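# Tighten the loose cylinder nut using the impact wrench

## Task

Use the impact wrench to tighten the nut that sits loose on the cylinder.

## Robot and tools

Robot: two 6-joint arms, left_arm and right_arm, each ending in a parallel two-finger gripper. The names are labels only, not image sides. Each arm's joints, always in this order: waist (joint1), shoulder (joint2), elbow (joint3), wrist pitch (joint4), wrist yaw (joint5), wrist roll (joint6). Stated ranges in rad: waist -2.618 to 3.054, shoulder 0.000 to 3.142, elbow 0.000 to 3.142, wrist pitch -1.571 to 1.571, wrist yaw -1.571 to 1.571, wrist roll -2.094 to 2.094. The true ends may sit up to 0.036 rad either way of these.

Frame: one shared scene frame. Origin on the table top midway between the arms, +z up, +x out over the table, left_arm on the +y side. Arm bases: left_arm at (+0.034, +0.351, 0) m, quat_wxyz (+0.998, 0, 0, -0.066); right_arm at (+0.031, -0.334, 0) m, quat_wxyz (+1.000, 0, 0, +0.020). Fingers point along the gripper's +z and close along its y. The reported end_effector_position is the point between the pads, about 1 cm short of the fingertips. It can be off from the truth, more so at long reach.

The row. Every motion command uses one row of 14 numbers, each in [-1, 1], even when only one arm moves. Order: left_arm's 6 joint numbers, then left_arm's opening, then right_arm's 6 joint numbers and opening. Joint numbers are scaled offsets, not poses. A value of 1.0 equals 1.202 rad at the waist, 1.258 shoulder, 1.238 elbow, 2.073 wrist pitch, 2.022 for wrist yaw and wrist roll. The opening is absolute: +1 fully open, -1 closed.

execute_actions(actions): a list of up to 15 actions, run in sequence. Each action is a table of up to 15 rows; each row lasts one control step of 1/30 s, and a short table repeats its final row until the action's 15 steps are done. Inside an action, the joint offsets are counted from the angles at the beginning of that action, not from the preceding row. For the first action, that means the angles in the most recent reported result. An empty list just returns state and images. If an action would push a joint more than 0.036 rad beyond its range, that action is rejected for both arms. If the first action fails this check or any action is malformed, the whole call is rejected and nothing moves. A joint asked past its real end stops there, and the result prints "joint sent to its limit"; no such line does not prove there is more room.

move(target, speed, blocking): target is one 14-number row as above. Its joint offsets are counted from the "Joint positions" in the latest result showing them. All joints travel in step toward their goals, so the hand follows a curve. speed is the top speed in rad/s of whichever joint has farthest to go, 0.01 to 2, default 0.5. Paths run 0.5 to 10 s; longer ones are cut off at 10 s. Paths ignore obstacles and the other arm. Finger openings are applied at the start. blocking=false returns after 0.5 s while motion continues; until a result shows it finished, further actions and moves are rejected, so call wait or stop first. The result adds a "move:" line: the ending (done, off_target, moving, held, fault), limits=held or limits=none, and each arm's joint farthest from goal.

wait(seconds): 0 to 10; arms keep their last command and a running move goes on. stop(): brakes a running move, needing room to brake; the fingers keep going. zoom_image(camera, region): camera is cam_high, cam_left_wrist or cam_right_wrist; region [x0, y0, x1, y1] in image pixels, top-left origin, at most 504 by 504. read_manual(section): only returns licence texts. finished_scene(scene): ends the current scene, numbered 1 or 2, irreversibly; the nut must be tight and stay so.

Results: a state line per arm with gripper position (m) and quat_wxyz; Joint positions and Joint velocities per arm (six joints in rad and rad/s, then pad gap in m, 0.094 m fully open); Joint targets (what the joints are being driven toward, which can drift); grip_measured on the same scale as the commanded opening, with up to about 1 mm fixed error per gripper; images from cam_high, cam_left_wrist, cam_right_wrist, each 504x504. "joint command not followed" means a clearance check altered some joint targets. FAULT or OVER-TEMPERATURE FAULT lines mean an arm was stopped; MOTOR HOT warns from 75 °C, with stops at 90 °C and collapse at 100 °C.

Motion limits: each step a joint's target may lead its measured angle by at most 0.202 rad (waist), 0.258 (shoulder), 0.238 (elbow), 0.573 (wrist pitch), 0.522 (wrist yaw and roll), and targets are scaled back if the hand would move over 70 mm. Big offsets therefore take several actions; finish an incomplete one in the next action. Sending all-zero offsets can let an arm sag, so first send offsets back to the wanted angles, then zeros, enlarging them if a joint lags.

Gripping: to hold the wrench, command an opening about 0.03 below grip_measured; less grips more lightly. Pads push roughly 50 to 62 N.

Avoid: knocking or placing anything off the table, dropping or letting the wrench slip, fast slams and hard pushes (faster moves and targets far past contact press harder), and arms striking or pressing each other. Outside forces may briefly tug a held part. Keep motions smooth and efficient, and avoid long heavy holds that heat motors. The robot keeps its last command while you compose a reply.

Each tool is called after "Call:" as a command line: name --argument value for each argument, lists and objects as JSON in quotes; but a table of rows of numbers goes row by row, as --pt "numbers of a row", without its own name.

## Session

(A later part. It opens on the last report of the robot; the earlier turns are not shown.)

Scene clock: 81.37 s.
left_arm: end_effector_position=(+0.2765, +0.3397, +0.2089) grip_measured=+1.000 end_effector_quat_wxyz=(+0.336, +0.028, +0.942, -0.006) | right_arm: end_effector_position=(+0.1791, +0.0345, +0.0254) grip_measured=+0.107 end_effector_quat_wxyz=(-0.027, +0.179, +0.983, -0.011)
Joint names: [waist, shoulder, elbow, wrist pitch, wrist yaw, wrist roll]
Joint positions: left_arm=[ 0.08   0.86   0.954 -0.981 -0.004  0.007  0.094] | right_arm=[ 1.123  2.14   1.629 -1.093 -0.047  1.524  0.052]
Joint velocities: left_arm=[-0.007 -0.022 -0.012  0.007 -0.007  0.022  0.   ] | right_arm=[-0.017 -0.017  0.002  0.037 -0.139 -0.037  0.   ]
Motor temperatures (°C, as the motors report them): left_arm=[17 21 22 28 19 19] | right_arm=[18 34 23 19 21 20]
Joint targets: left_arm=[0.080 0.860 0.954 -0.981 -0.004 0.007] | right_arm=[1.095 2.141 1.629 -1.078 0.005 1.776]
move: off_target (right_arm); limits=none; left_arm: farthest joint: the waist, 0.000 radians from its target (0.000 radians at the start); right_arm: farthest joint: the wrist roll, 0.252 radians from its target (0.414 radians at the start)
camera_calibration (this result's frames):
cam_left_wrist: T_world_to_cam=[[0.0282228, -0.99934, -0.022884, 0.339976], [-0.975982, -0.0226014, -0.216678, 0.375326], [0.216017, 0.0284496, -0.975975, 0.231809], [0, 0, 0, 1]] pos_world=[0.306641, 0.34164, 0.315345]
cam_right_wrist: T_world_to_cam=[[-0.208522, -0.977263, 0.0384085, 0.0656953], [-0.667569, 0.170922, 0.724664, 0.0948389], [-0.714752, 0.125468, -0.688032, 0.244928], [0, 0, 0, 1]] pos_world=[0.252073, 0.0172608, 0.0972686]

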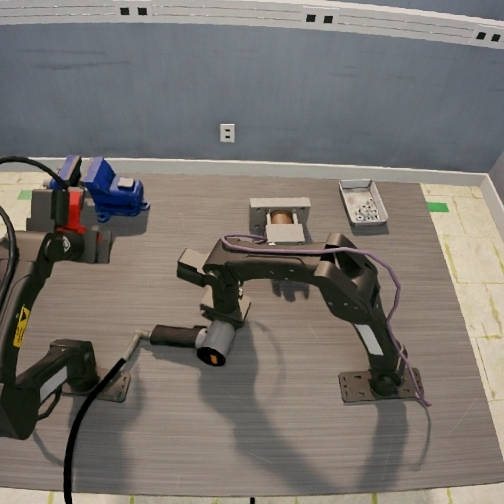

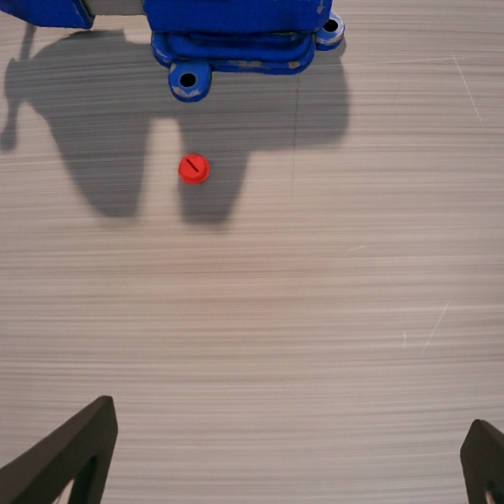

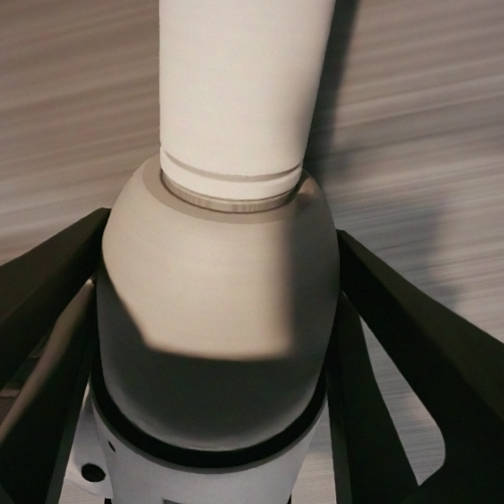

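Call:
move --target '[0,0,0,0,0,0,1, -0.01,-0.344,-0.526,0.363,0.025,0.08,0.06]' --speed 0.3

Call:
move --target '[0,0,0,0,0,0,1, 0,-0.155,-0.41,0.43,0.02,0.05,0.06]' --speed 0.3

Scene clock: 89.27 s.
left_arm: end_effector_position=(+0.2764, +0.3397, +0.2089) grip_measured=+1.000 end_effector_quat_wxyz=(+0.335, +0.028, +0.942, -0.006) | right_arm: end_effector_position=(+0.1778, +0.0262, +0.0273) grip_measured=+0.107 end_effector_quat_wxyz=(+0.031, +0.181, +0.960, +0.211)
Joint names: [waist, shoulder, elbow, wrist pitch, wrist yaw, wrist roll]
Joint positions: left_arm=[ 0.08   0.86   0.954 -0.981 -0.004  0.007  0.094] | right_arm=[ 1.126  1.748  0.987 -0.381 -0.03   1.547  0.052]
Joint velocities: left_arm=[ 0.007 -0.022 -0.007 -0.022  0.022  0.007  0.   ] | right_arm=[-0.007  0.017 -0.012 -0.066 -0.007  0.007  0.001]
Motor temperatures (°C, as the motors report them): left_arm=[17 21 22 28 19 19] | right_arm=[18 34 23 19 21 22]
Joint targets: left_arm=[0.080 0.860 0.954 -0.981 -0.004 0.007] | right_arm=[1.112 1.707 0.978 -0.340 0.003 1.686]
move: off_target (right_arm); limits=none; left_arm: farthest joint: the waist, 0.000 radians from its target (0.000 radians at the start); right_arm: farthest joint: the wrist roll, 0.139 radians from its target (0.162 radians at the start)
camera_calibration (this result's frames):
cam_left_wrist: T_world_to_cam=[[0.0282141, -0.999339, -0.022915, 0.33999], [-0.976064, -0.022597, -0.216306, 0.375185], [0.215646, 0.0284694, -0.976057, 0.23188], [0, 0, 0, 1]] pos_world=[0.306609, 0.341642, 0.315274]
cam_right_wrist: T_world_to_cam=[[-0.195499, -0.894892, -0.401185, 0.0647033], [-0.796931, -0.0934501, 0.596799, 0.127428], [-0.571561, 0.43639, -0.694897, 0.212916], [0, 0, 0, 1]] pos_world=[0.235895, -0.023104, 0.0978644]

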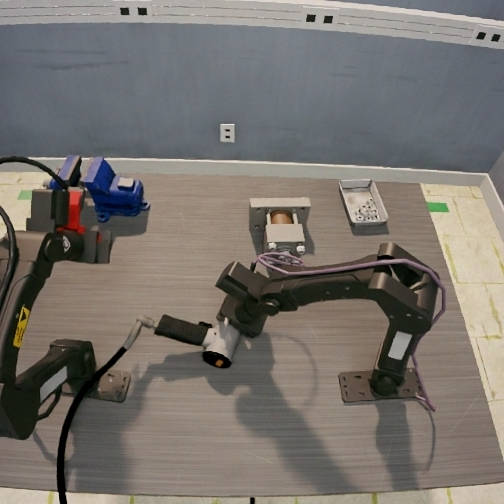

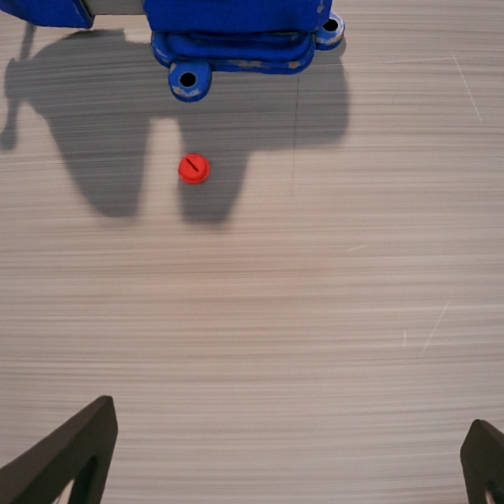

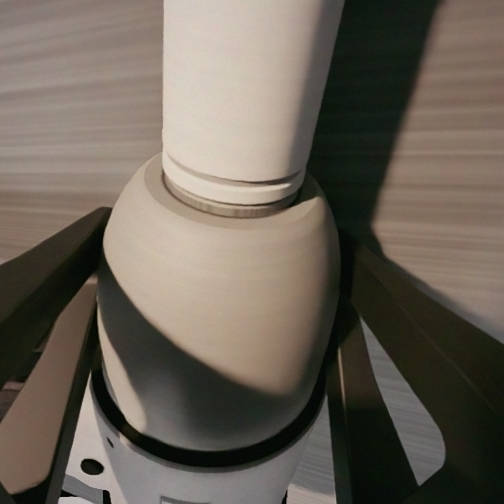

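Scene clock: 92.70 s.
left_arm: end_effector_position=(+0.2764, +0.3397, +0.2088) grip_measured=+1.000 end_effector_quat_wxyz=(+0.335, +0.028, +0.942, -0.006) | right_arm: end_effector_position=(+0.1742, +0.0164, +0.0333) grip_measured=+0.107 end_effector_quat_wxyz=(+0.088, +0.147, +0.893, +0.416)
Joint names: [waist, shoulder, elbow, wrist pitch, wrist yaw, wrist roll]
Joint positions: left_arm=[ 0.08   0.86   0.954 -0.982 -0.004  0.007  0.094] | right_arm=[ 1.128  1.578  0.481  0.404 -0.022  1.506  0.052]
Joint velocities: left_arm=[-0.007  0.012  0.002 -0.022 -0.007  0.081  0.   ] | right_arm=[-0.007 -0.002 -0.012 -0.051 -0.037 -0.081 -0.001]
Motor temperatures (°C, as the motors report them): left_arm=[17 21 22 28 19 19] | right_arm=[18 34 23 20 21 22]
Joint targets: left_arm=[0.080 0.860 0.954 -0.981 -0.004 0.007] | right_arm=[1.126 1.553 0.479 0.510 0.010 1.648]
move: off_target (right_arm); limits=none; left_arm: farthest joint: the wrist pitch, 0.001 radians from its target (0.000 radians at the start); right_arm: farthest joint: the wrist roll, 0.142 radians from its target (0.101 radians at the start)
camera_calibration (this result's frames):
cam_left_wrist: T_world_to_cam=[[0.0282054, -0.999339, -0.022946, 0.340003], [-0.976146, -0.0225927, -0.215935, 0.375044], [0.215274, 0.0284892, -0.976138, 0.23195], [0, 0, 0, 1]] pos_world=[0.306576, 0.341644, 0.315202]
cam_right_wrist: T_world_to_cam=[[-0.0518109, -0.664888, -0.745144, 0.0403148], [-0.888152, -0.310485, 0.338798, 0.148111], [-0.456619, 0.679355, -0.574435, 0.191219], [0, 0, 0, 1]] pos_world=[0.220948, -0.0571149, 0.0897039]

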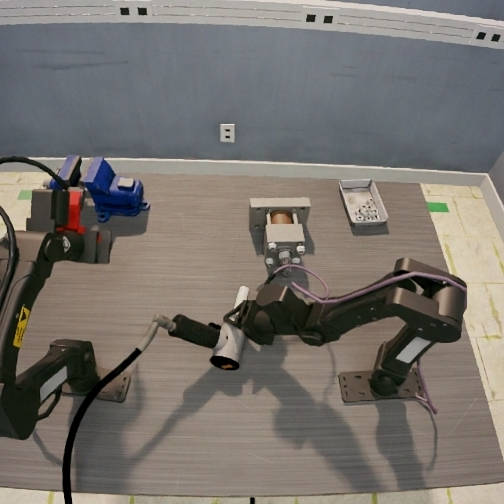

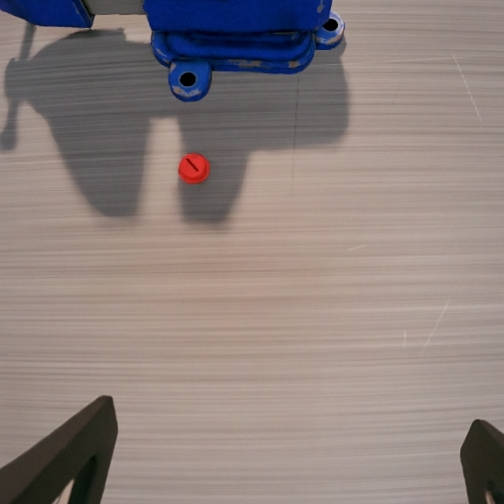

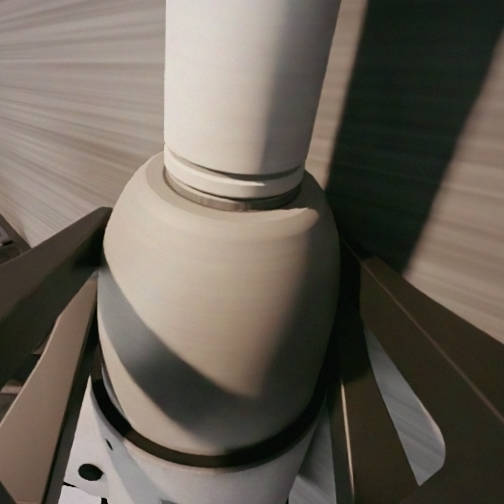

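Call:
move --target '[-0.419,0.52,0.387,-0.274,0.346,0.078,1, 0,-0.02,0,0.051,0.016,0.07,0.06]' --speed 0.5

Call:
move --target '[0,0.186,0.02,0,0,0,1, 0,-0.02,0,0.051,0.016,0.07,0.06]' --speed 0.3

Scene clock: 106.53 s.
left_arm: end_effector_position=(+0.1779, +0.1335, +0.2038) grip_measured=+1.000 end_effector_quat_wxyz=(-0.109, +0.309, +0.891, -0.315) | right_arm: end_effector_position=(+0.1742, +0.0166, +0.0335) grip_measured=+0.107 end_effector_quat_wxyz=(+0.091, +0.147, +0.893, +0.416)
Joint names: [waist, shoulder, elbow, wrist pitch, wrist yaw, wrist roll]
Joint positions: left_arm=[-0.417  1.517  1.396 -1.544  0.673  0.151  0.094] | right_arm=[ 1.131  1.578  0.481  0.405 -0.016  1.506  0.052]
Joint velocities: left_arm=[ 0.002 -0.007 -0.012  0.022 -0.022 -0.007  0.   ] | right_arm=[ 0.002 -0.017 -0.012  0.037  0.007  0.037  0.   ]
Motor temperatures (°C, as the motors report them): left_arm=[17 21 22 28 19 19] | right_arm=[18 32 23 25 21 22]
Joint targets: left_arm=[-0.424 1.514 1.433 -1.550 0.695 0.165] | right_arm=[1.128 1.553 0.481 0.510 0.010 1.647]
move: off_target (left_arm, right_arm); limits=none; left_arm: farthest joint: the elbow, 0.037 radians from its target (0.479 radians at the start); right_arm: farthest joint: the wrist roll, 0.141 radians from its target (0.142 radians at the start)
camera_calibration (this result's frames):
cam_left_wrist: T_world_to_cam=[[-0.461979, -0.67522, 0.575025, 0.0586555], [-0.563932, 0.724053, 0.397149, -0.0247574], [-0.684512, -0.140801, -0.715276, 0.383597], [0, 0, 0, 1]] pos_world=[0.275713, 0.111542, 0.250482]
cam_right_wrist: T_world_to_cam=[[-0.0502654, -0.665056, -0.7451, 0.0403309], [-0.890006, -0.308685, 0.335565, 0.148512], [-0.45317, 0.68001, -0.576388, 0.190663], [0, 0, 0, 1]] pos_world=[0.220606, -0.056987, 0.0901108]

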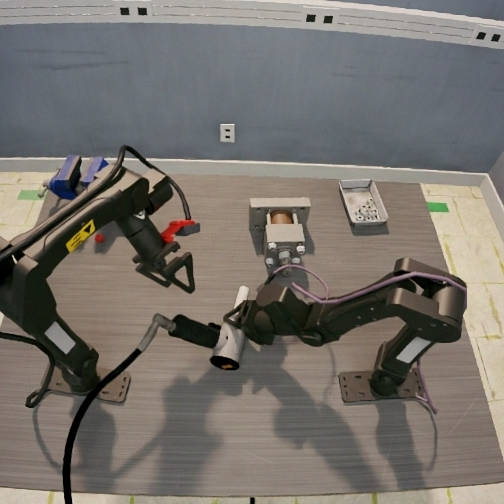

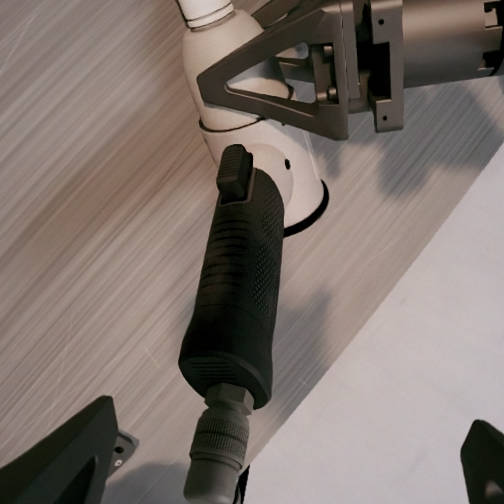

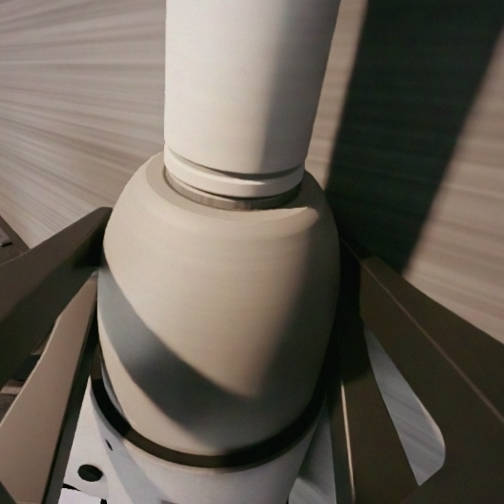

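Scene clock: 107.70 s.
left_arm: end_effector_position=(+0.1901, +0.1276, +0.1491) grip_measured=+1.000 end_effector_quat_wxyz=(-0.217, +0.269, +0.894, -0.284) | right_arm: end_effector_position=(+0.1742, +0.0166, +0.0335) grip_measured=+0.107 end_effector_quat_wxyz=(+0.092, +0.148, +0.893, +0.415)
Joint names: [waist, shoulder, elbow, wrist pitch, wrist yaw, wrist roll]
Joint positions: left_arm=[-0.417  1.756  1.396 -1.544  0.663  0.151  0.094] | right_arm=[ 1.134  1.578  0.481  0.405 -0.01   1.508  0.052]
Joint velocities: left_arm=[ 0.017 -0.022  0.002 -0.037 -0.007 -0.037  0.   ] | right_arm=[-0.002 -0.022  0.007  0.007  0.051  0.022  0.   ]
Motor temperatures (°C, as the motors report them): left_arm=[17 21 22 28 19 19] | right_arm=[18 32 23 25 21 21]
Joint targets: left_arm=[-0.417 1.750 1.421 -1.544 0.673 0.151] | right_arm=[1.132 1.553 0.481 0.511 0.016 1.648]
move: off_target (left_arm, right_arm); limits=none; left_arm: farthest joint: the elbow, 0.024 radians from its target (0.024 radians at the start); right_arm: farthest joint: the wrist roll, 0.140 radians from its target (0.141 radians at the start)
camera_calibration (this result's frames):
cam_left_wrist: T_world_to_cam=[[-0.349807, -0.750482, 0.560724, 0.0821999], [-0.463399, 0.6588, 0.592658, -0.031796], [-0.814184, -0.0525231, -0.578226, 0.345013], [0, 0, 0, 1]] pos_world=[0.294924, 0.100758, 0.172248]
cam_right_wrist: T_world_to_cam=[[-0.0503741, -0.665646, -0.744565, 0.0403343], [-0.8916, -0.305944, 0.333838, 0.148812], [-0.450014, 0.680671, -0.578079, 0.190159], [0, 0, 0, 1]] pos_world=[0.220286, -0.0570592, 0.0902793]

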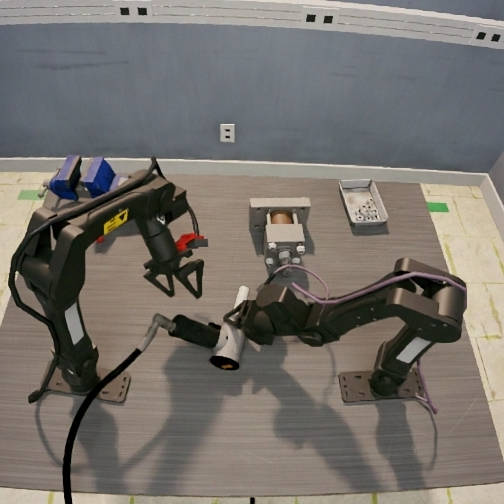

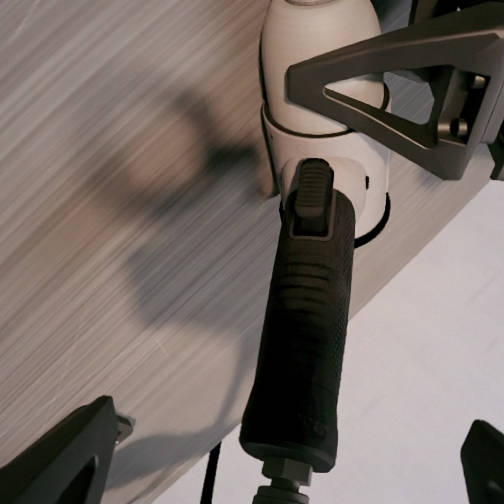

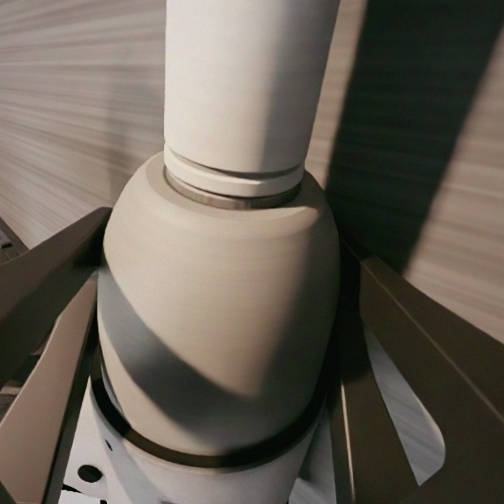

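Call:
move --target '[-0.113,-0.055,-0.242,0.093,0.085,-0.05,1, -0.003,-0.02,0,0.051,0.01,0.07,0.06]' --speed 0.2

Scene clock: 117.40 s.
left_arm: end_effector_position=(+0.1233, +0.1142, +0.1128) grip_measured=+1.000 end_effector_quat_wxyz=(-0.291, +0.248, +0.869, -0.313) | right_arm: end_effector_position=(+0.1742, +0.0167, +0.0335) grip_measured=+0.107 end_effector_quat_wxyz=(+0.092, +0.148, +0.893, +0.416)
Joint names: [waist, shoulder, elbow, wrist pitch, wrist yaw, wrist roll]
Joint positions: left_arm=[-0.544  1.71   1.107 -1.364  0.813  0.051  0.094] | right_arm=[ 1.134  1.578  0.481  0.405 -0.01   1.508  0.052]
Joint velocities: left_arm=[ 0.002  0.002 -0.007 -0.007 -0.007  0.022  0.   ] | right_arm=[-0.017  0.007 -0.007 -0.022 -0.022  0.081  0.001]
Motor temperatures (°C, as the motors report them): left_arm=[17 23 22 26 19 19] | right_arm=[18 31 23 27 21 22]
Joint targets: left_arm=[-0.552 1.686 1.097 -1.352 0.835 0.050] | right_arm=[1.131 1.553 0.481 0.511 0.010 1.649]
move: off_target (left_arm, right_arm); limits=none; left_arm: farthest joint: the shoulder, 0.024 radians from its target (0.069 radians at the start); right_arm: farthest joint: the wrist roll, 0.142 radians from its target (0.142 radians at the start)
camera_calibration (this result's frames):
cam_left_wrist: T_world_to_cam=[[-0.250756, -0.738496, 0.625895, 0.0481891], [-0.35364, 0.671748, 0.650917, -0.0539843], [-0.901144, -0.0581205, -0.429607, 0.263523], [0, 0, 0, 1]] pos_world=[0.230465, 0.0871674, 0.118189]
cam_right_wrist: T_world_to_cam=[[-0.0502646, -0.665384, -0.744807, 0.0404117], [-0.891649, -0.306062, 0.333599, 0.148844], [-0.449929, 0.680874, -0.577905, 0.19015], [0, 0, 0, 1]] pos_world=[0.220301, -0.0570233, 0.0903331]

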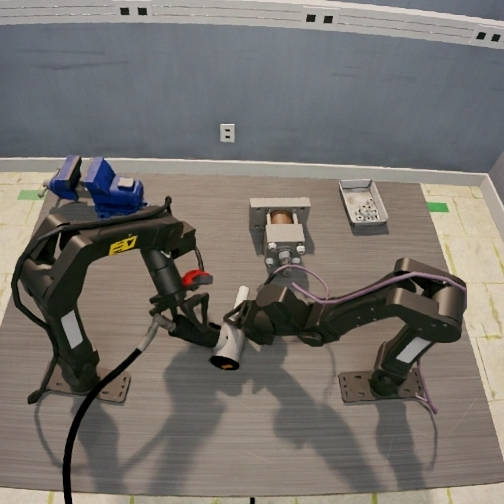

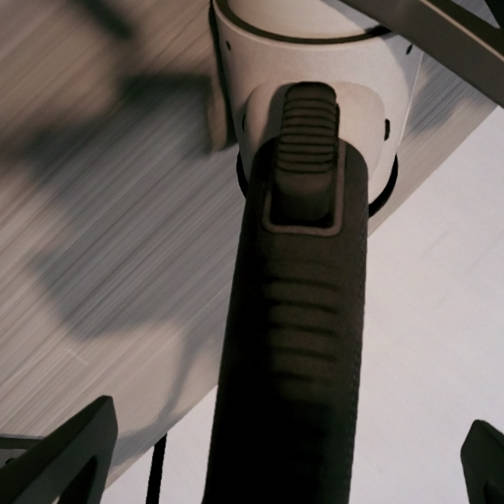

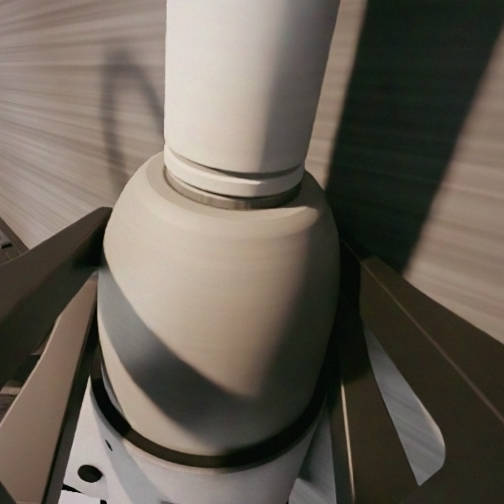

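Centered. Close.

Call:
execute_actions --actions '[[[0,0,0,0,0,0,0.2, 0,-0.02,0,0.051,0.01,0.07,0.06]],[[0,0,0,0,0,0,-0.15, 0,-0.02,0,0.051,0.01,0.07,0.06]],[[0,0,0,0,0,0,-0.33, 0,-0.02,0,0.051,0.01,0.05,0.06]],[[0,0,0,0,0,0,-0.34, 0,-0.02,0,0.03,0.0,0.02,0.06]],[[0,0,0,0,0,0,-0.34, 0,0,0,0,0,0,0.5]]]'

Scene clock: 122.77 s.
left_arm: end_effector_position=(+0.1225, +0.1150, +0.1125) grip_measured=-0.265 end_effector_quat_wxyz=(-0.293, +0.247, +0.869, -0.312) | right_arm: end_effector_position=(+0.1753, +0.0207, +0.0398) grip_measured=+0.498 end_effector_quat_wxyz=(+0.097, +0.141, +0.886, +0.430)
Joint names: [waist, shoulder, elbow, wrist pitch, wrist yaw, wrist roll]
Joint positions: left_arm=[-0.544  1.711  1.106 -1.367  0.811  0.053  0.035] | right_arm=[ 1.134  1.576  0.476  0.442 -0.013  1.497  0.07 ]
Joint velocities: left_arm=[ 0.002  0.002 -0.007 -0.007  0.007 -0.066  0.   ] | right_arm=[ 0.002 -0.012 -0.002 -0.022  0.051  0.007 -0.   ]
Motor temperatures (°C, as the motors report them): left_arm=[17 23 22 26 19 19] | right_arm=[18 31 23 27 21 22]
Joint targets: left_arm=[-0.544 1.710 1.107 -1.364 0.806 0.063] | right_arm=[1.134 1.578 0.475 0.419 -0.012 1.498]
camera_calibration (this result's frames):
cam_left_wrist: T_world_to_cam=[[-0.250139, -0.740328, 0.623975, 0.049171], [-0.350396, 0.669998, 0.654466, -0.0552602], [-0.902581, -0.0549308, -0.427001, 0.26225], [0, 0, 0, 1]] pos_world=[0.229639, 0.0878325, 0.117466]
cam_right_wrist: T_world_to_cam=[[-0.0299401, -0.643887, -0.764535, 0.0445488], [-0.894914, -0.323434, 0.30744, 0.150943], [-0.445234, 0.693397, -0.56654, 0.189963], [0, 0, 0, 1]] pos_world=[0.220992, -0.0542152, 0.0952746]

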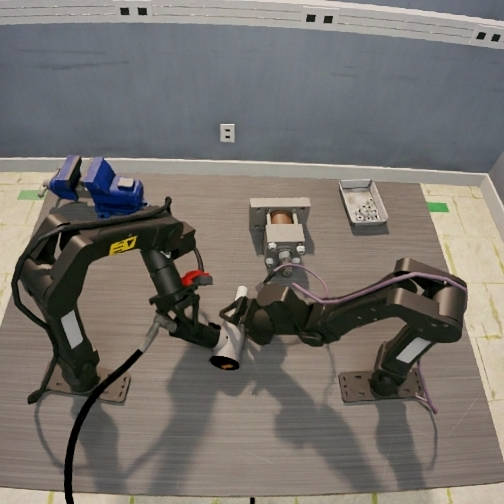

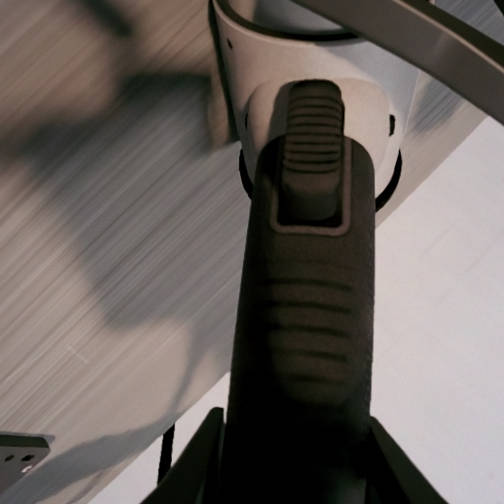

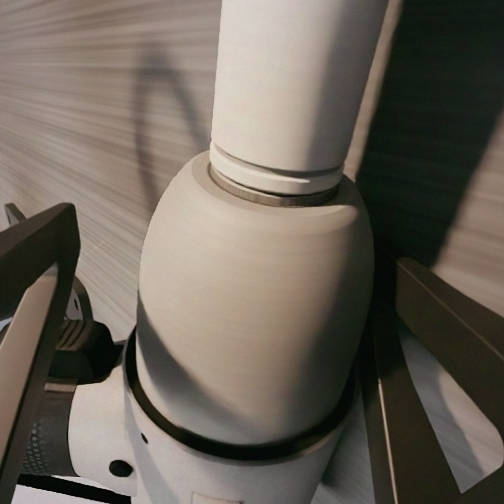

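Call:
move --target '[0,0,0,0,0,0,-0.34, 0,-0.413,-0.068,-0.213,0,0,0.5]' --speed 0.4

Call:
move --target '[0,0,0,0,0,0,-0.34, -1,0,0.03,0.2,0,-0.09,-0.5]' --speed 0.8

Call:
move --target '[0,0,0,0,0,0,-0.34, -0.285,0.73,0,0.44,-0.66,0,-0.5]' --speed 0.7

Scene clock: 133.93 s.
left_arm: end_effector_position=(+0.1226, +0.1144, +0.1130) grip_measured=-0.265 end_effector_quat_wxyz=(-0.296, +0.238, +0.871, -0.311) | right_arm: end_effector_position=(+0.1530, -0.0326, +0.0995) grip_measured=+0.498 end_effector_quat_wxyz=(+0.099, +0.140, +0.881, +0.441)
Joint names: [waist, shoulder, elbow, wrist pitch, wrist yaw, wrist roll]
Joint positions: left_arm=[-0.543  1.711  1.106 -1.366  0.816  0.032  0.035] | right_arm=[ 1.134  1.078  0.41   0.034 -0.013  1.497  0.07 ]
Joint velocities: left_arm=[-0.012 -0.002 -0.012 -0.037 -0.022 -0.007  0.   ] | right_arm=[-0.007  0.007 -0.017 -0.007 -0.037 -0.007  0.   ]
Motor temperatures (°C, as the motors report them): left_arm=[17 23 21 25 19 19] | right_arm=[18 30 23 26 20 20]
Joint targets: left_arm=[-0.543 1.711 1.106 -1.367 0.812 0.053] | right_arm=[1.134 1.056 0.392 -0.000 -0.013 1.497]
move: off_target (left_arm, right_arm); limits=none; left_arm: farthest joint: the wrist roll, 0.021 radians from its target (0.000 radians at the start); right_arm: farthest joint: the wrist pitch, 0.033 radians from its target (0.441 radians at the start)
camera_calibration (this result's frames):
cam_left_wrist: T_world_to_cam=[[-0.232351, -0.750226, 0.61901, 0.0479156], [-0.353973, 0.658009, 0.664626, -0.054419], [-0.905934, -0.0646869, -0.418449, 0.263041], [0, 0, 0, 1]] pos_world=[0.230168, 0.088771, 0.116577]
cam_right_wrist: T_world_to_cam=[[-0.0229055, -0.627047, -0.778644, 0.056049], [-0.897647, -0.329977, 0.292139, 0.0971117], [-0.44012, 0.705639, -0.555309, 0.249359], [0, 0, 0, 1]] pos_world=[0.198204, -0.108768, 0.153744]

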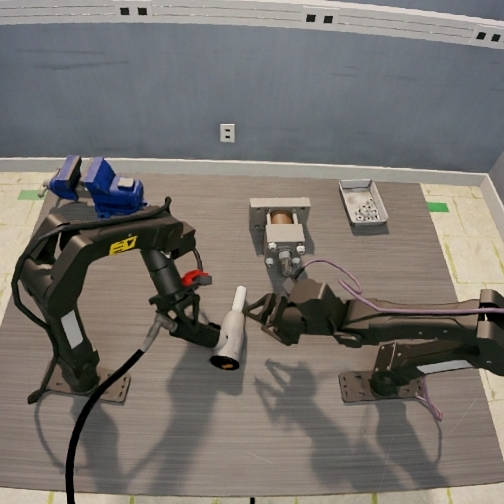

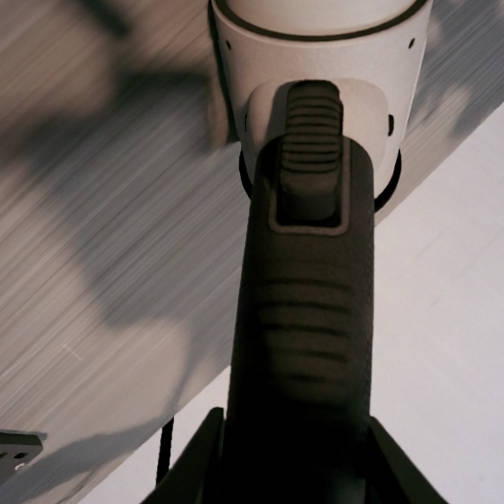

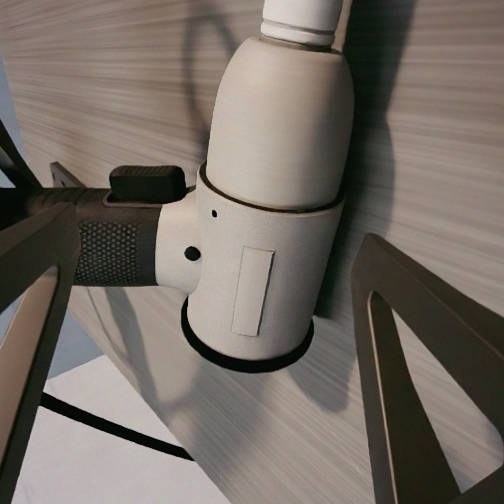

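Scene clock: 136.10 s.
left_arm: end_effector_position=(+0.1226, +0.1142, +0.1131) grip_measured=-0.265 end_effector_quat_wxyz=(-0.298, +0.235, +0.872, -0.310) | right_arm: end_effector_position=(+0.4006, -0.3371, +0.1998) grip_measured=-0.498 end_effector_quat_wxyz=(+0.498, +0.480, +0.610, +0.388)
Joint names: [waist, shoulder, elbow, wrist pitch, wrist yaw, wrist roll]
Joint positions: left_arm=[-0.543  1.711  1.106 -1.366  0.817  0.025  0.035] | right_arm=[-0.059  1.078  0.427  0.446 -0.013  1.326  0.024]
Joint velocities: left_arm=[-0.002  0.022  0.002 -0.022  0.022 -0.095  0.001] | right_arm=[ 0.002  0.012 -0.007 -0.007  0.037 -0.007 -0.001]
Motor temperatures (°C, as the motors report them): left_arm=[17 23 21 25 19 19] | right_arm=[18 30 23 26 20 20]
Joint targets: left_arm=[-0.543 1.711 1.106 -1.367 0.816 0.032] | right_arm=[-0.068 1.078 0.447 0.449 -0.013 1.315]
move: done; limits=none; left_arm: farthest joint: the wrist roll, 0.007 radians from its target (0.000 radians at the start); right_arm: farthest joint: the elbow, 0.020 radians from its target (0.037 radians at the start)
camera_calibration (this result's frames):
cam_left_wrist: T_world_to_cam=[[-0.22665, -0.753634, 0.616981, 0.047632], [-0.35483, 0.653823, 0.66829, -0.0542607], [-0.907042, -0.0674554, -0.415601, 0.263181], [0, 0, 0, 1]] pos_world=[0.230259, 0.089127, 0.116252]
cam_right_wrist: T_world_to_cam=[[-0.204894, -0.379897, -0.902051, 0.129836], [-0.724329, 0.678698, -0.121307, 0.542806], [0.658305, 0.628527, -0.414232, 0.134667], [0, 0, 0, 1]] pos_world=[0.331121, -0.403719, 0.238748]

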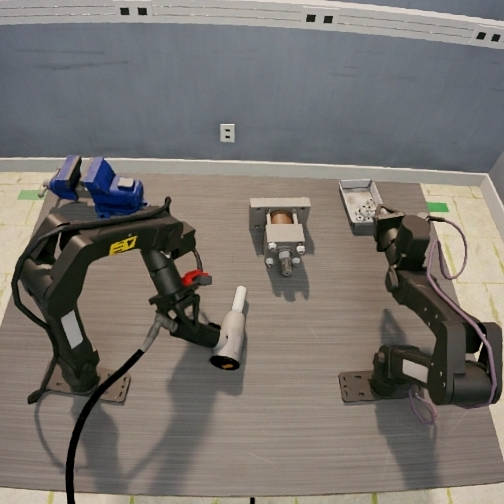

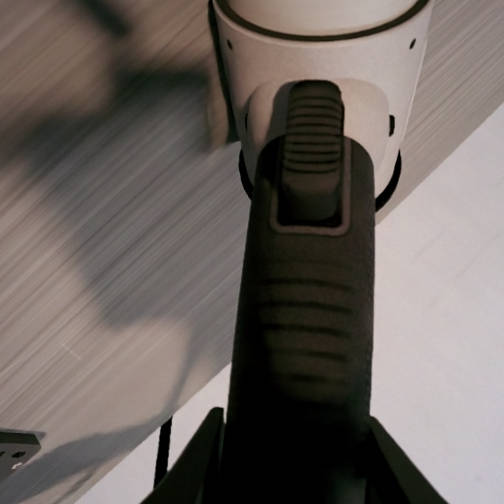

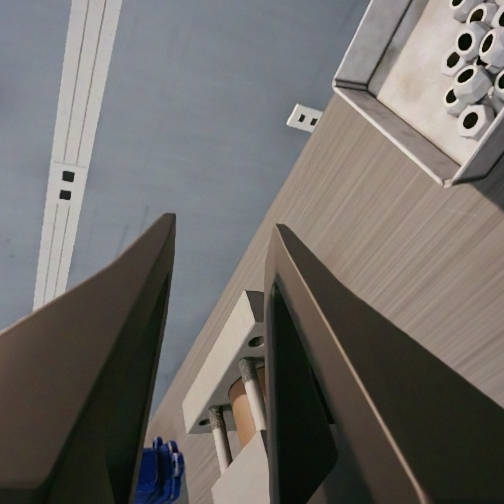

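Scene clock: 138.87 s.
left_arm: end_effector_position=(+0.1226, +0.1142, +0.1131) grip_measured=-0.265 end_effector_quat_wxyz=(-0.298, +0.233, +0.872, -0.310) | right_arm: end_effector_position=(+0.3712, -0.2725, +0.0947) grip_measured=-0.498 end_effector_quat_wxyz=(+0.213, +0.189, +0.698, +0.657)
Joint names: [waist, shoulder, elbow, wrist pitch, wrist yaw, wrist roll]
Joint positions: left_arm=[-0.543  1.711  1.106 -1.366  0.818  0.023  0.035] | right_arm=[-0.392  1.979  0.427  1.351 -1.338  1.326  0.024]
Joint velocities: left_arm=[ 0.002 -0.002 -0.007  0.037 -0.051  0.007  0.   ] | right_arm=[ 0.002 -0.012 -0.007 -0.081 -0.022 -0.007 -0.   ]
Motor temperatures (°C, as the motors report them): left_arm=[17 23 21 25 19 19] | right_arm=[18 30 23 26 20 20]
Joint targets: left_arm=[-0.543 1.711 1.106 -1.366 0.817 0.025] | right_arm=[-0.402 1.997 0.427 1.358 -1.347 1.326]
move: done; limits=none; left_arm: farthest joint: the wrist roll, 0.002 radians from its target (0.000 radians at the start); right_arm: farthest joint: the shoulder, 0.017 radians from its target (0.918 radians at the start)
camera_calibration (this result's frames):
cam_left_wrist: T_world_to_cam=[[-0.224747, -0.754763, 0.616297, 0.0475372], [-0.355106, 0.652424, 0.669509, -0.0542088], [-0.907407, -0.0683805, -0.414652, 0.263227], [0, 0, 0, 1]] pos_world=[0.230288, 0.089246, 0.116144]
cam_right_wrist: T_world_to_cam=[[0.130987, -0.157762, -0.978751, -0.00336887], [-0.976728, -0.189666, -0.100145, 0.319951], [-0.169837, 0.969091, -0.178934, 0.447807], [0, 0, 0, 1]] pos_world=[0.389, -0.373813, 0.108872]

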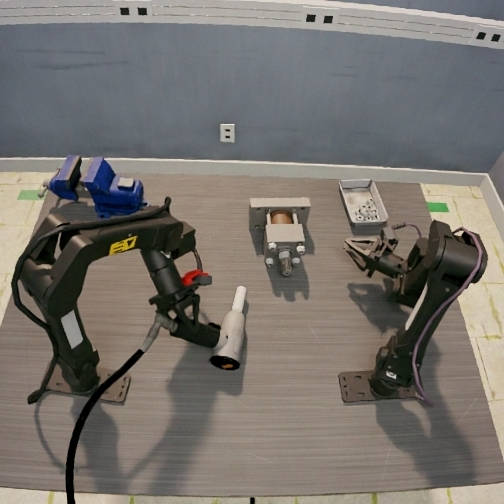

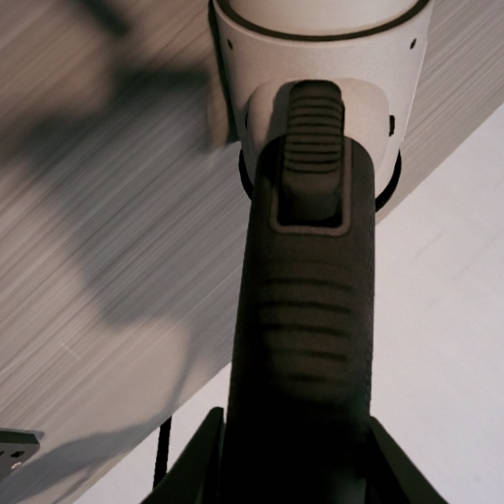

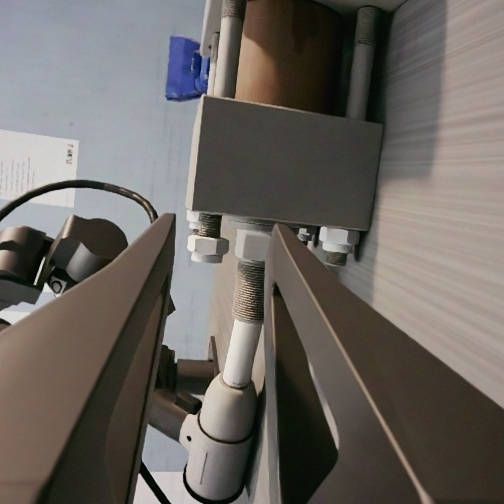

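Call:
move --target '[0,-0.14,0.1,0,0.05,0,-0.34, 0,0.01,0,0,0,0.08,1]' --speed 0.15

Scene clock: 147.67 s.
left_arm: end_effector_position=(+0.1462, +0.1134, +0.1304) grip_measured=-0.276 end_effector_quat_wxyz=(-0.202, +0.260, +0.898, -0.293) | right_arm: end_effector_position=(+0.3711, -0.2724, +0.0948) grip_measured=+1.000 end_effector_quat_wxyz=(+0.160, +0.244, +0.681, +0.672)
Joint names: [waist, shoulder, elbow, wrist pitch, wrist yaw, wrist roll]
Joint positions: left_arm=[-0.543  1.596  1.156 -1.314  0.708 -0.046  0.034] | right_arm=[-0.392  1.979  0.427  1.351 -1.339  1.486  0.094]
Joint velocities: left_arm=[-0.002 -0.002 -0.007 -0.022 -0.022 -0.007  0.   ] | right_arm=[-0.012 -0.002 -0.007  0.022  0.007  0.051 -0.   ]
Motor temperatures (°C, as the motors report them): left_arm=[17 23 22 25 19 19] | right_arm=[18 29 22 25 20 20]
Joint targets: left_arm=[-0.543 1.535 1.230 -1.366 0.919 0.023] | right_arm=[-0.392 1.992 0.427 1.351 -1.339 1.487]
move: off_target (left_arm); limits=none; left_arm: farthest joint: the wrist yaw, 0.211 radians from its target (0.101 radians at the start); right_arm: farthest joint: the shoulder, 0.012 radians from its target (0.012 radians at the start)
camera_calibration (this result's frames):
cam_left_wrist: T_world_to_cam=[[-0.336297, -0.751232, 0.567939, 0.0637938], [-0.494806, 0.654064, 0.57216, -0.0239543], [-0.801293, -0.0886042, -0.591674, 0.301637], [0, 0, 0, 1]] pos_world=[0.251301, 0.0903179, 0.155946]
cam_right_wrist: T_world_to_cam=[[-0.00175303, -0.0717487, -0.997421, 0.0711826], [-0.983661, -0.179436, 0.0146364, 0.314354], [-0.180023, 0.98115, -0.0702618, 0.444501], [0, 0, 0, 1]] pos_world=[0.389363, -0.374608, 0.0976294]

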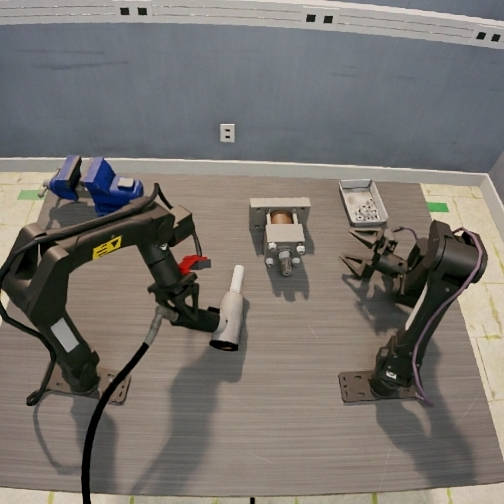

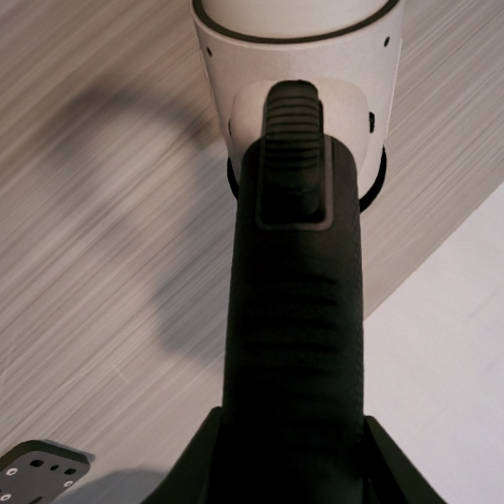

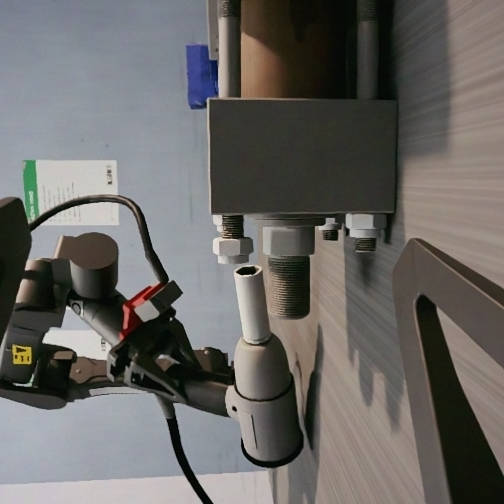

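Call:
execute_actions --actions '[[[-0.06,-0.06,0.085,0,0.1,-0.035,-0.34, 0,0,0,0,0,0,1]],[[-0.06,-0.06,0.085,0,0.1,-0.04,-0.34, 0,0,0,0,0,0,1]],[[-0.06,-0.06,0.085,0,0.1,-0.045,-0.34, 0,0,0,0,0,0,1]],[[-0.06,-0.06,0.085,0,0.1,-0.05,-0.34, 0,0,0,0,0,0,1]]]'

Scene clock: 156.93 s.
left_arm: end_effector_position=(+0.1052, +0.0697, +0.1551) grip_measured=-0.277 end_effector_quat_wxyz=(-0.224, +0.164, +0.931, -0.235) | right_arm: end_effector_position=(+0.3711, -0.2724, +0.0948) grip_measured=+1.000 end_effector_quat_wxyz=(+0.160, +0.244, +0.681, +0.672)
Joint names: [waist, shoulder, elbow, wrist pitch, wrist yaw, wrist roll]
Joint positions: left_arm=[-0.805  1.559  1.252 -1.261  0.662 -0.592  0.034] | right_arm=[-0.392  1.979  0.427  1.351 -1.339  1.486  0.094]
Joint velocities: left_arm=[-0.012 -0.007  0.002  0.022 -0.051 -0.022 -0.001] | right_arm=[ 0.002 -0.007  0.002 -0.125 -0.066  0.037  0.   ]
Motor temperatures (°C, as the motors report them): left_arm=[17 25 23 24 23 20] | right_arm=[18 29 22 25 20 19]
Joint targets: left_arm=[-0.812 1.491 1.337 -1.266 0.877 -0.550] | right_arm=[-0.392 1.979 0.427 1.351 -1.339 1.486]
camera_calibration (this result's frames):
cam_left_wrist: T_world_to_cam=[[-0.183344, -0.878991, 0.440182, 0.0158413], [-0.547569, 0.463192, 0.696866, -0.0302368], [-0.816427, -0.113264, -0.566232, 0.278886], [0, 0, 0, 1]] pos_world=[0.214038, 0.0595176, 0.172012]
cam_right_wrist: T_world_to_cam=[[-0.00239223, -0.0713333, -0.99745, 0.0715356], [-0.983658, -0.179408, 0.0151896, 0.314308], [-0.180034, 0.981185, -0.0697383, 0.444464], [0, 0, 0, 1]] pos_world=[0.389361, -0.37461, 0.0975752]

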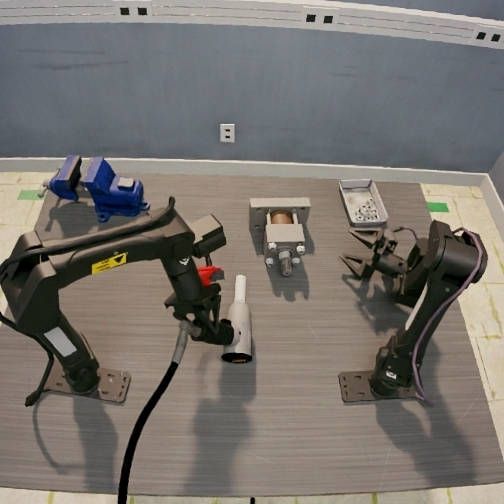

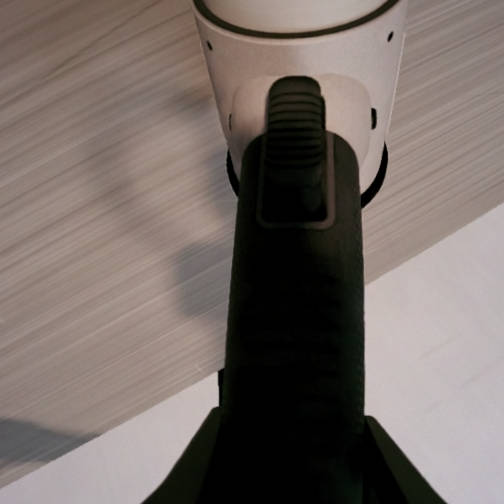

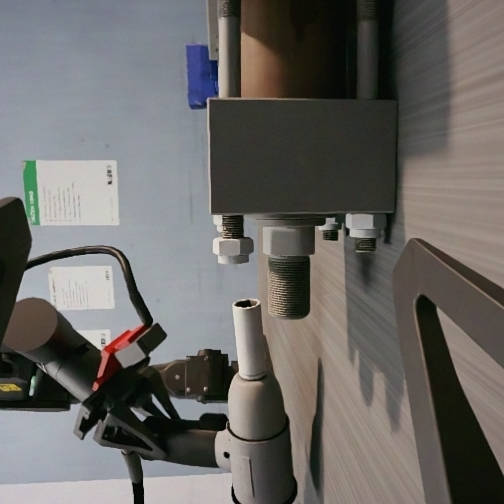

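Call:
execute_actions --actions '[[[-0.07,-0.05,0.1,0.03,0.115,-0.065,-0.34, 0,0,0,0,0,0,1]],[[-0.07,-0.05,0.1,0.035,0.115,-0.07,-0.34, 0,0,0,0,0,0,1]],[[-0.07,-0.05,0.1,0.04,0.11,-0.07,-0.34, 0,0,0,0,0,0,1]],[[0,0.02,0.135,0.02,0.1,0.01,-0.34, 0,0,0,0,0,0,1]],[[0,0.02,0.135,0.02,0.1,0.01,-0.34, 0,0,0,0,0,0,1]]]'

Scene clock: 162.63 s.
left_arm: end_effector_position=(+0.0746, -0.0210, +0.1701) grip_measured=-0.278 end_effector_quat_wxyz=(-0.249, +0.068, +0.942, -0.215) | right_arm: end_effector_position=(+0.3711, -0.2724, +0.0948) grip_measured=+1.000 end_effector_quat_wxyz=(+0.160, +0.244, +0.681, +0.672)
Joint names: [waist, shoulder, elbow, wrist pitch, wrist yaw, wrist roll]
Joint positions: left_arm=[-1.04   1.748  1.509 -1.143  0.647 -1.093  0.034] | right_arm=[-0.392  1.979  0.427  1.351 -1.339  1.486  0.094]
Joint velocities: left_arm=[ 0.002 -0.007 -0.007 -0.081  0.066 -0.022  0.   ] | right_arm=[-0.012  0.002 -0.002  0.11   0.007 -0.007 -0.   ]
Motor temperatures (°C, as the motors report them): left_arm=[17 26 24 24 25 20] | right_arm=[18 29 22 25 20 19]
Joint targets: left_arm=[-1.040 1.676 1.601 -1.110 0.861 -1.065] | right_arm=[-0.392 1.979 0.427 1.351 -1.339 1.486]
camera_calibration (this result's frames):
cam_left_wrist: T_world_to_cam=[[-0.00496051, -0.931941, 0.362575, -0.0773774], [-0.551315, 0.305046, 0.77653, -0.0320753], [-0.834282, -0.196041, -0.515307, 0.24304], [0, 0, 0, 1]] pos_world=[0.184696, -0.014681, 0.178202]
cam_right_wrist: T_world_to_cam=[[-0.00239223, -0.0713333, -0.99745, 0.0715356], [-0.983658, -0.179408, 0.0151896, 0.314308], [-0.180034, 0.981185, -0.0697383, 0.444464], [0, 0, 0, 1]] pos_world=[0.389361, -0.37461, 0.0975752]

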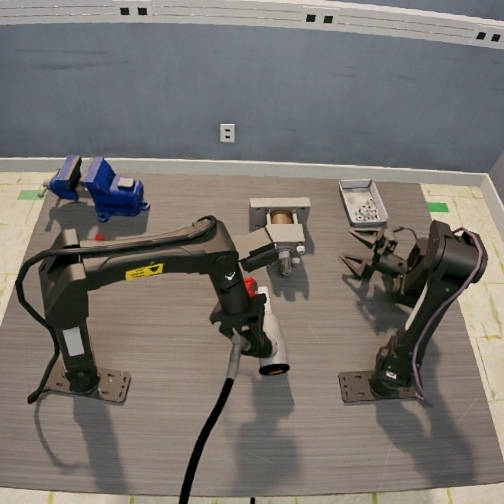

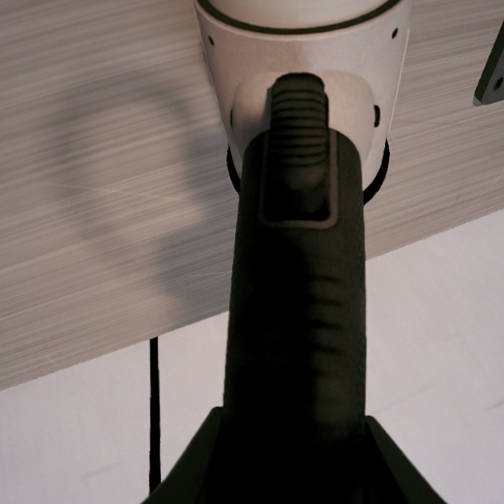

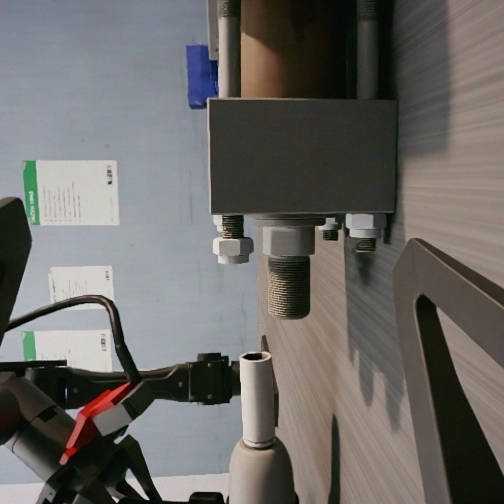

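Call:
execute_actions --actions '[[[0,-0.015,0.145,0.03,0.125,0.014,-0.34, 0,0,0,0,0,0,1]],[[0,-0.01,0.145,0.035,0.125,0.014,-0.34, 0,0,0,0,0,0,1]]]'

Scene clock: 166.07 s.
left_arm: end_effector_position=(+0.0893, -0.0605, +0.1680) grip_measured=-0.278 end_effector_quat_wxyz=(-0.247, +0.069, +0.938, -0.232) | right_arm: end_effector_position=(+0.3711, -0.2724, +0.0948) grip_measured=+1.000 end_effector_quat_wxyz=(+0.160, +0.244, +0.681, +0.672)
Joint names: [waist, shoulder, elbow, wrist pitch, wrist yaw, wrist roll]
Joint positions: left_arm=[-1.04   1.884  1.659 -1.12   0.659 -1.105  0.034] | right_arm=[-0.392  1.979  0.427  1.351 -1.339  1.486  0.094]
Joint velocities: left_arm=[-0.002 -0.007 -0.022  0.007 -0.022 -0.007 -0.001] | right_arm=[-0.027  0.012 -0.002 -0.022 -0.007  0.007  0.001]
Motor temperatures (°C, as the motors report them): left_arm=[17 27 25 25 25 20] | right_arm=[18 29 22 25 20 19]
Joint targets: left_arm=[-1.040 1.811 1.748 -1.068 0.865 -1.077] | right_arm=[-0.392 1.979 0.427 1.351 -1.339 1.486]
camera_calibration (this result's frames):
cam_left_wrist: T_world_to_cam=[[0.00196548, -0.919469, 0.393157, -0.118353], [-0.552548, 0.32669, 0.766788, -0.0072373], [-0.833479, -0.218745, -0.507409, 0.243719], [0, 0, 0, 1]] pos_world=[0.199368, -0.0531452, 0.175746]
cam_right_wrist: T_world_to_cam=[[-0.00239223, -0.0713333, -0.99745, 0.0715356], [-0.983658, -0.179408, 0.0151896, 0.314308], [-0.180034, 0.981185, -0.0697383, 0.444464], [0, 0, 0, 1]] pos_world=[0.389361, -0.37461, 0.0975752]

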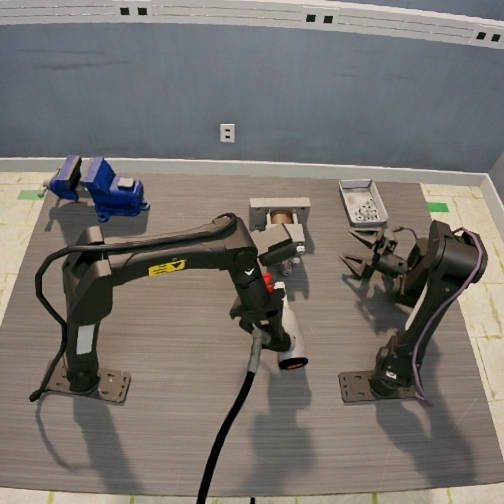

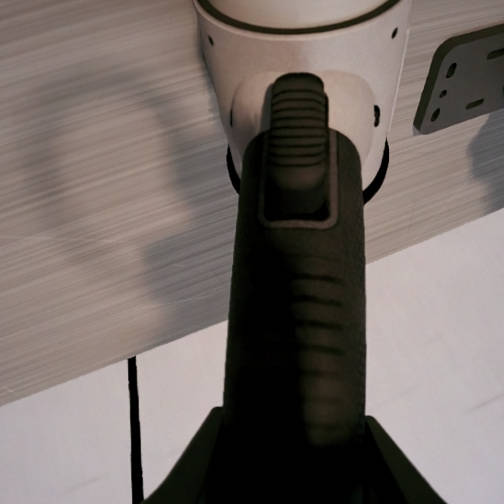

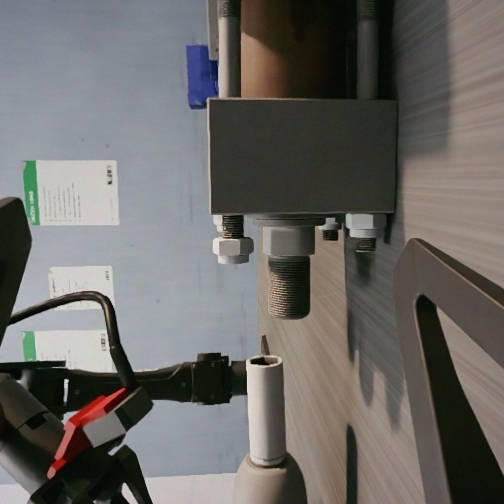

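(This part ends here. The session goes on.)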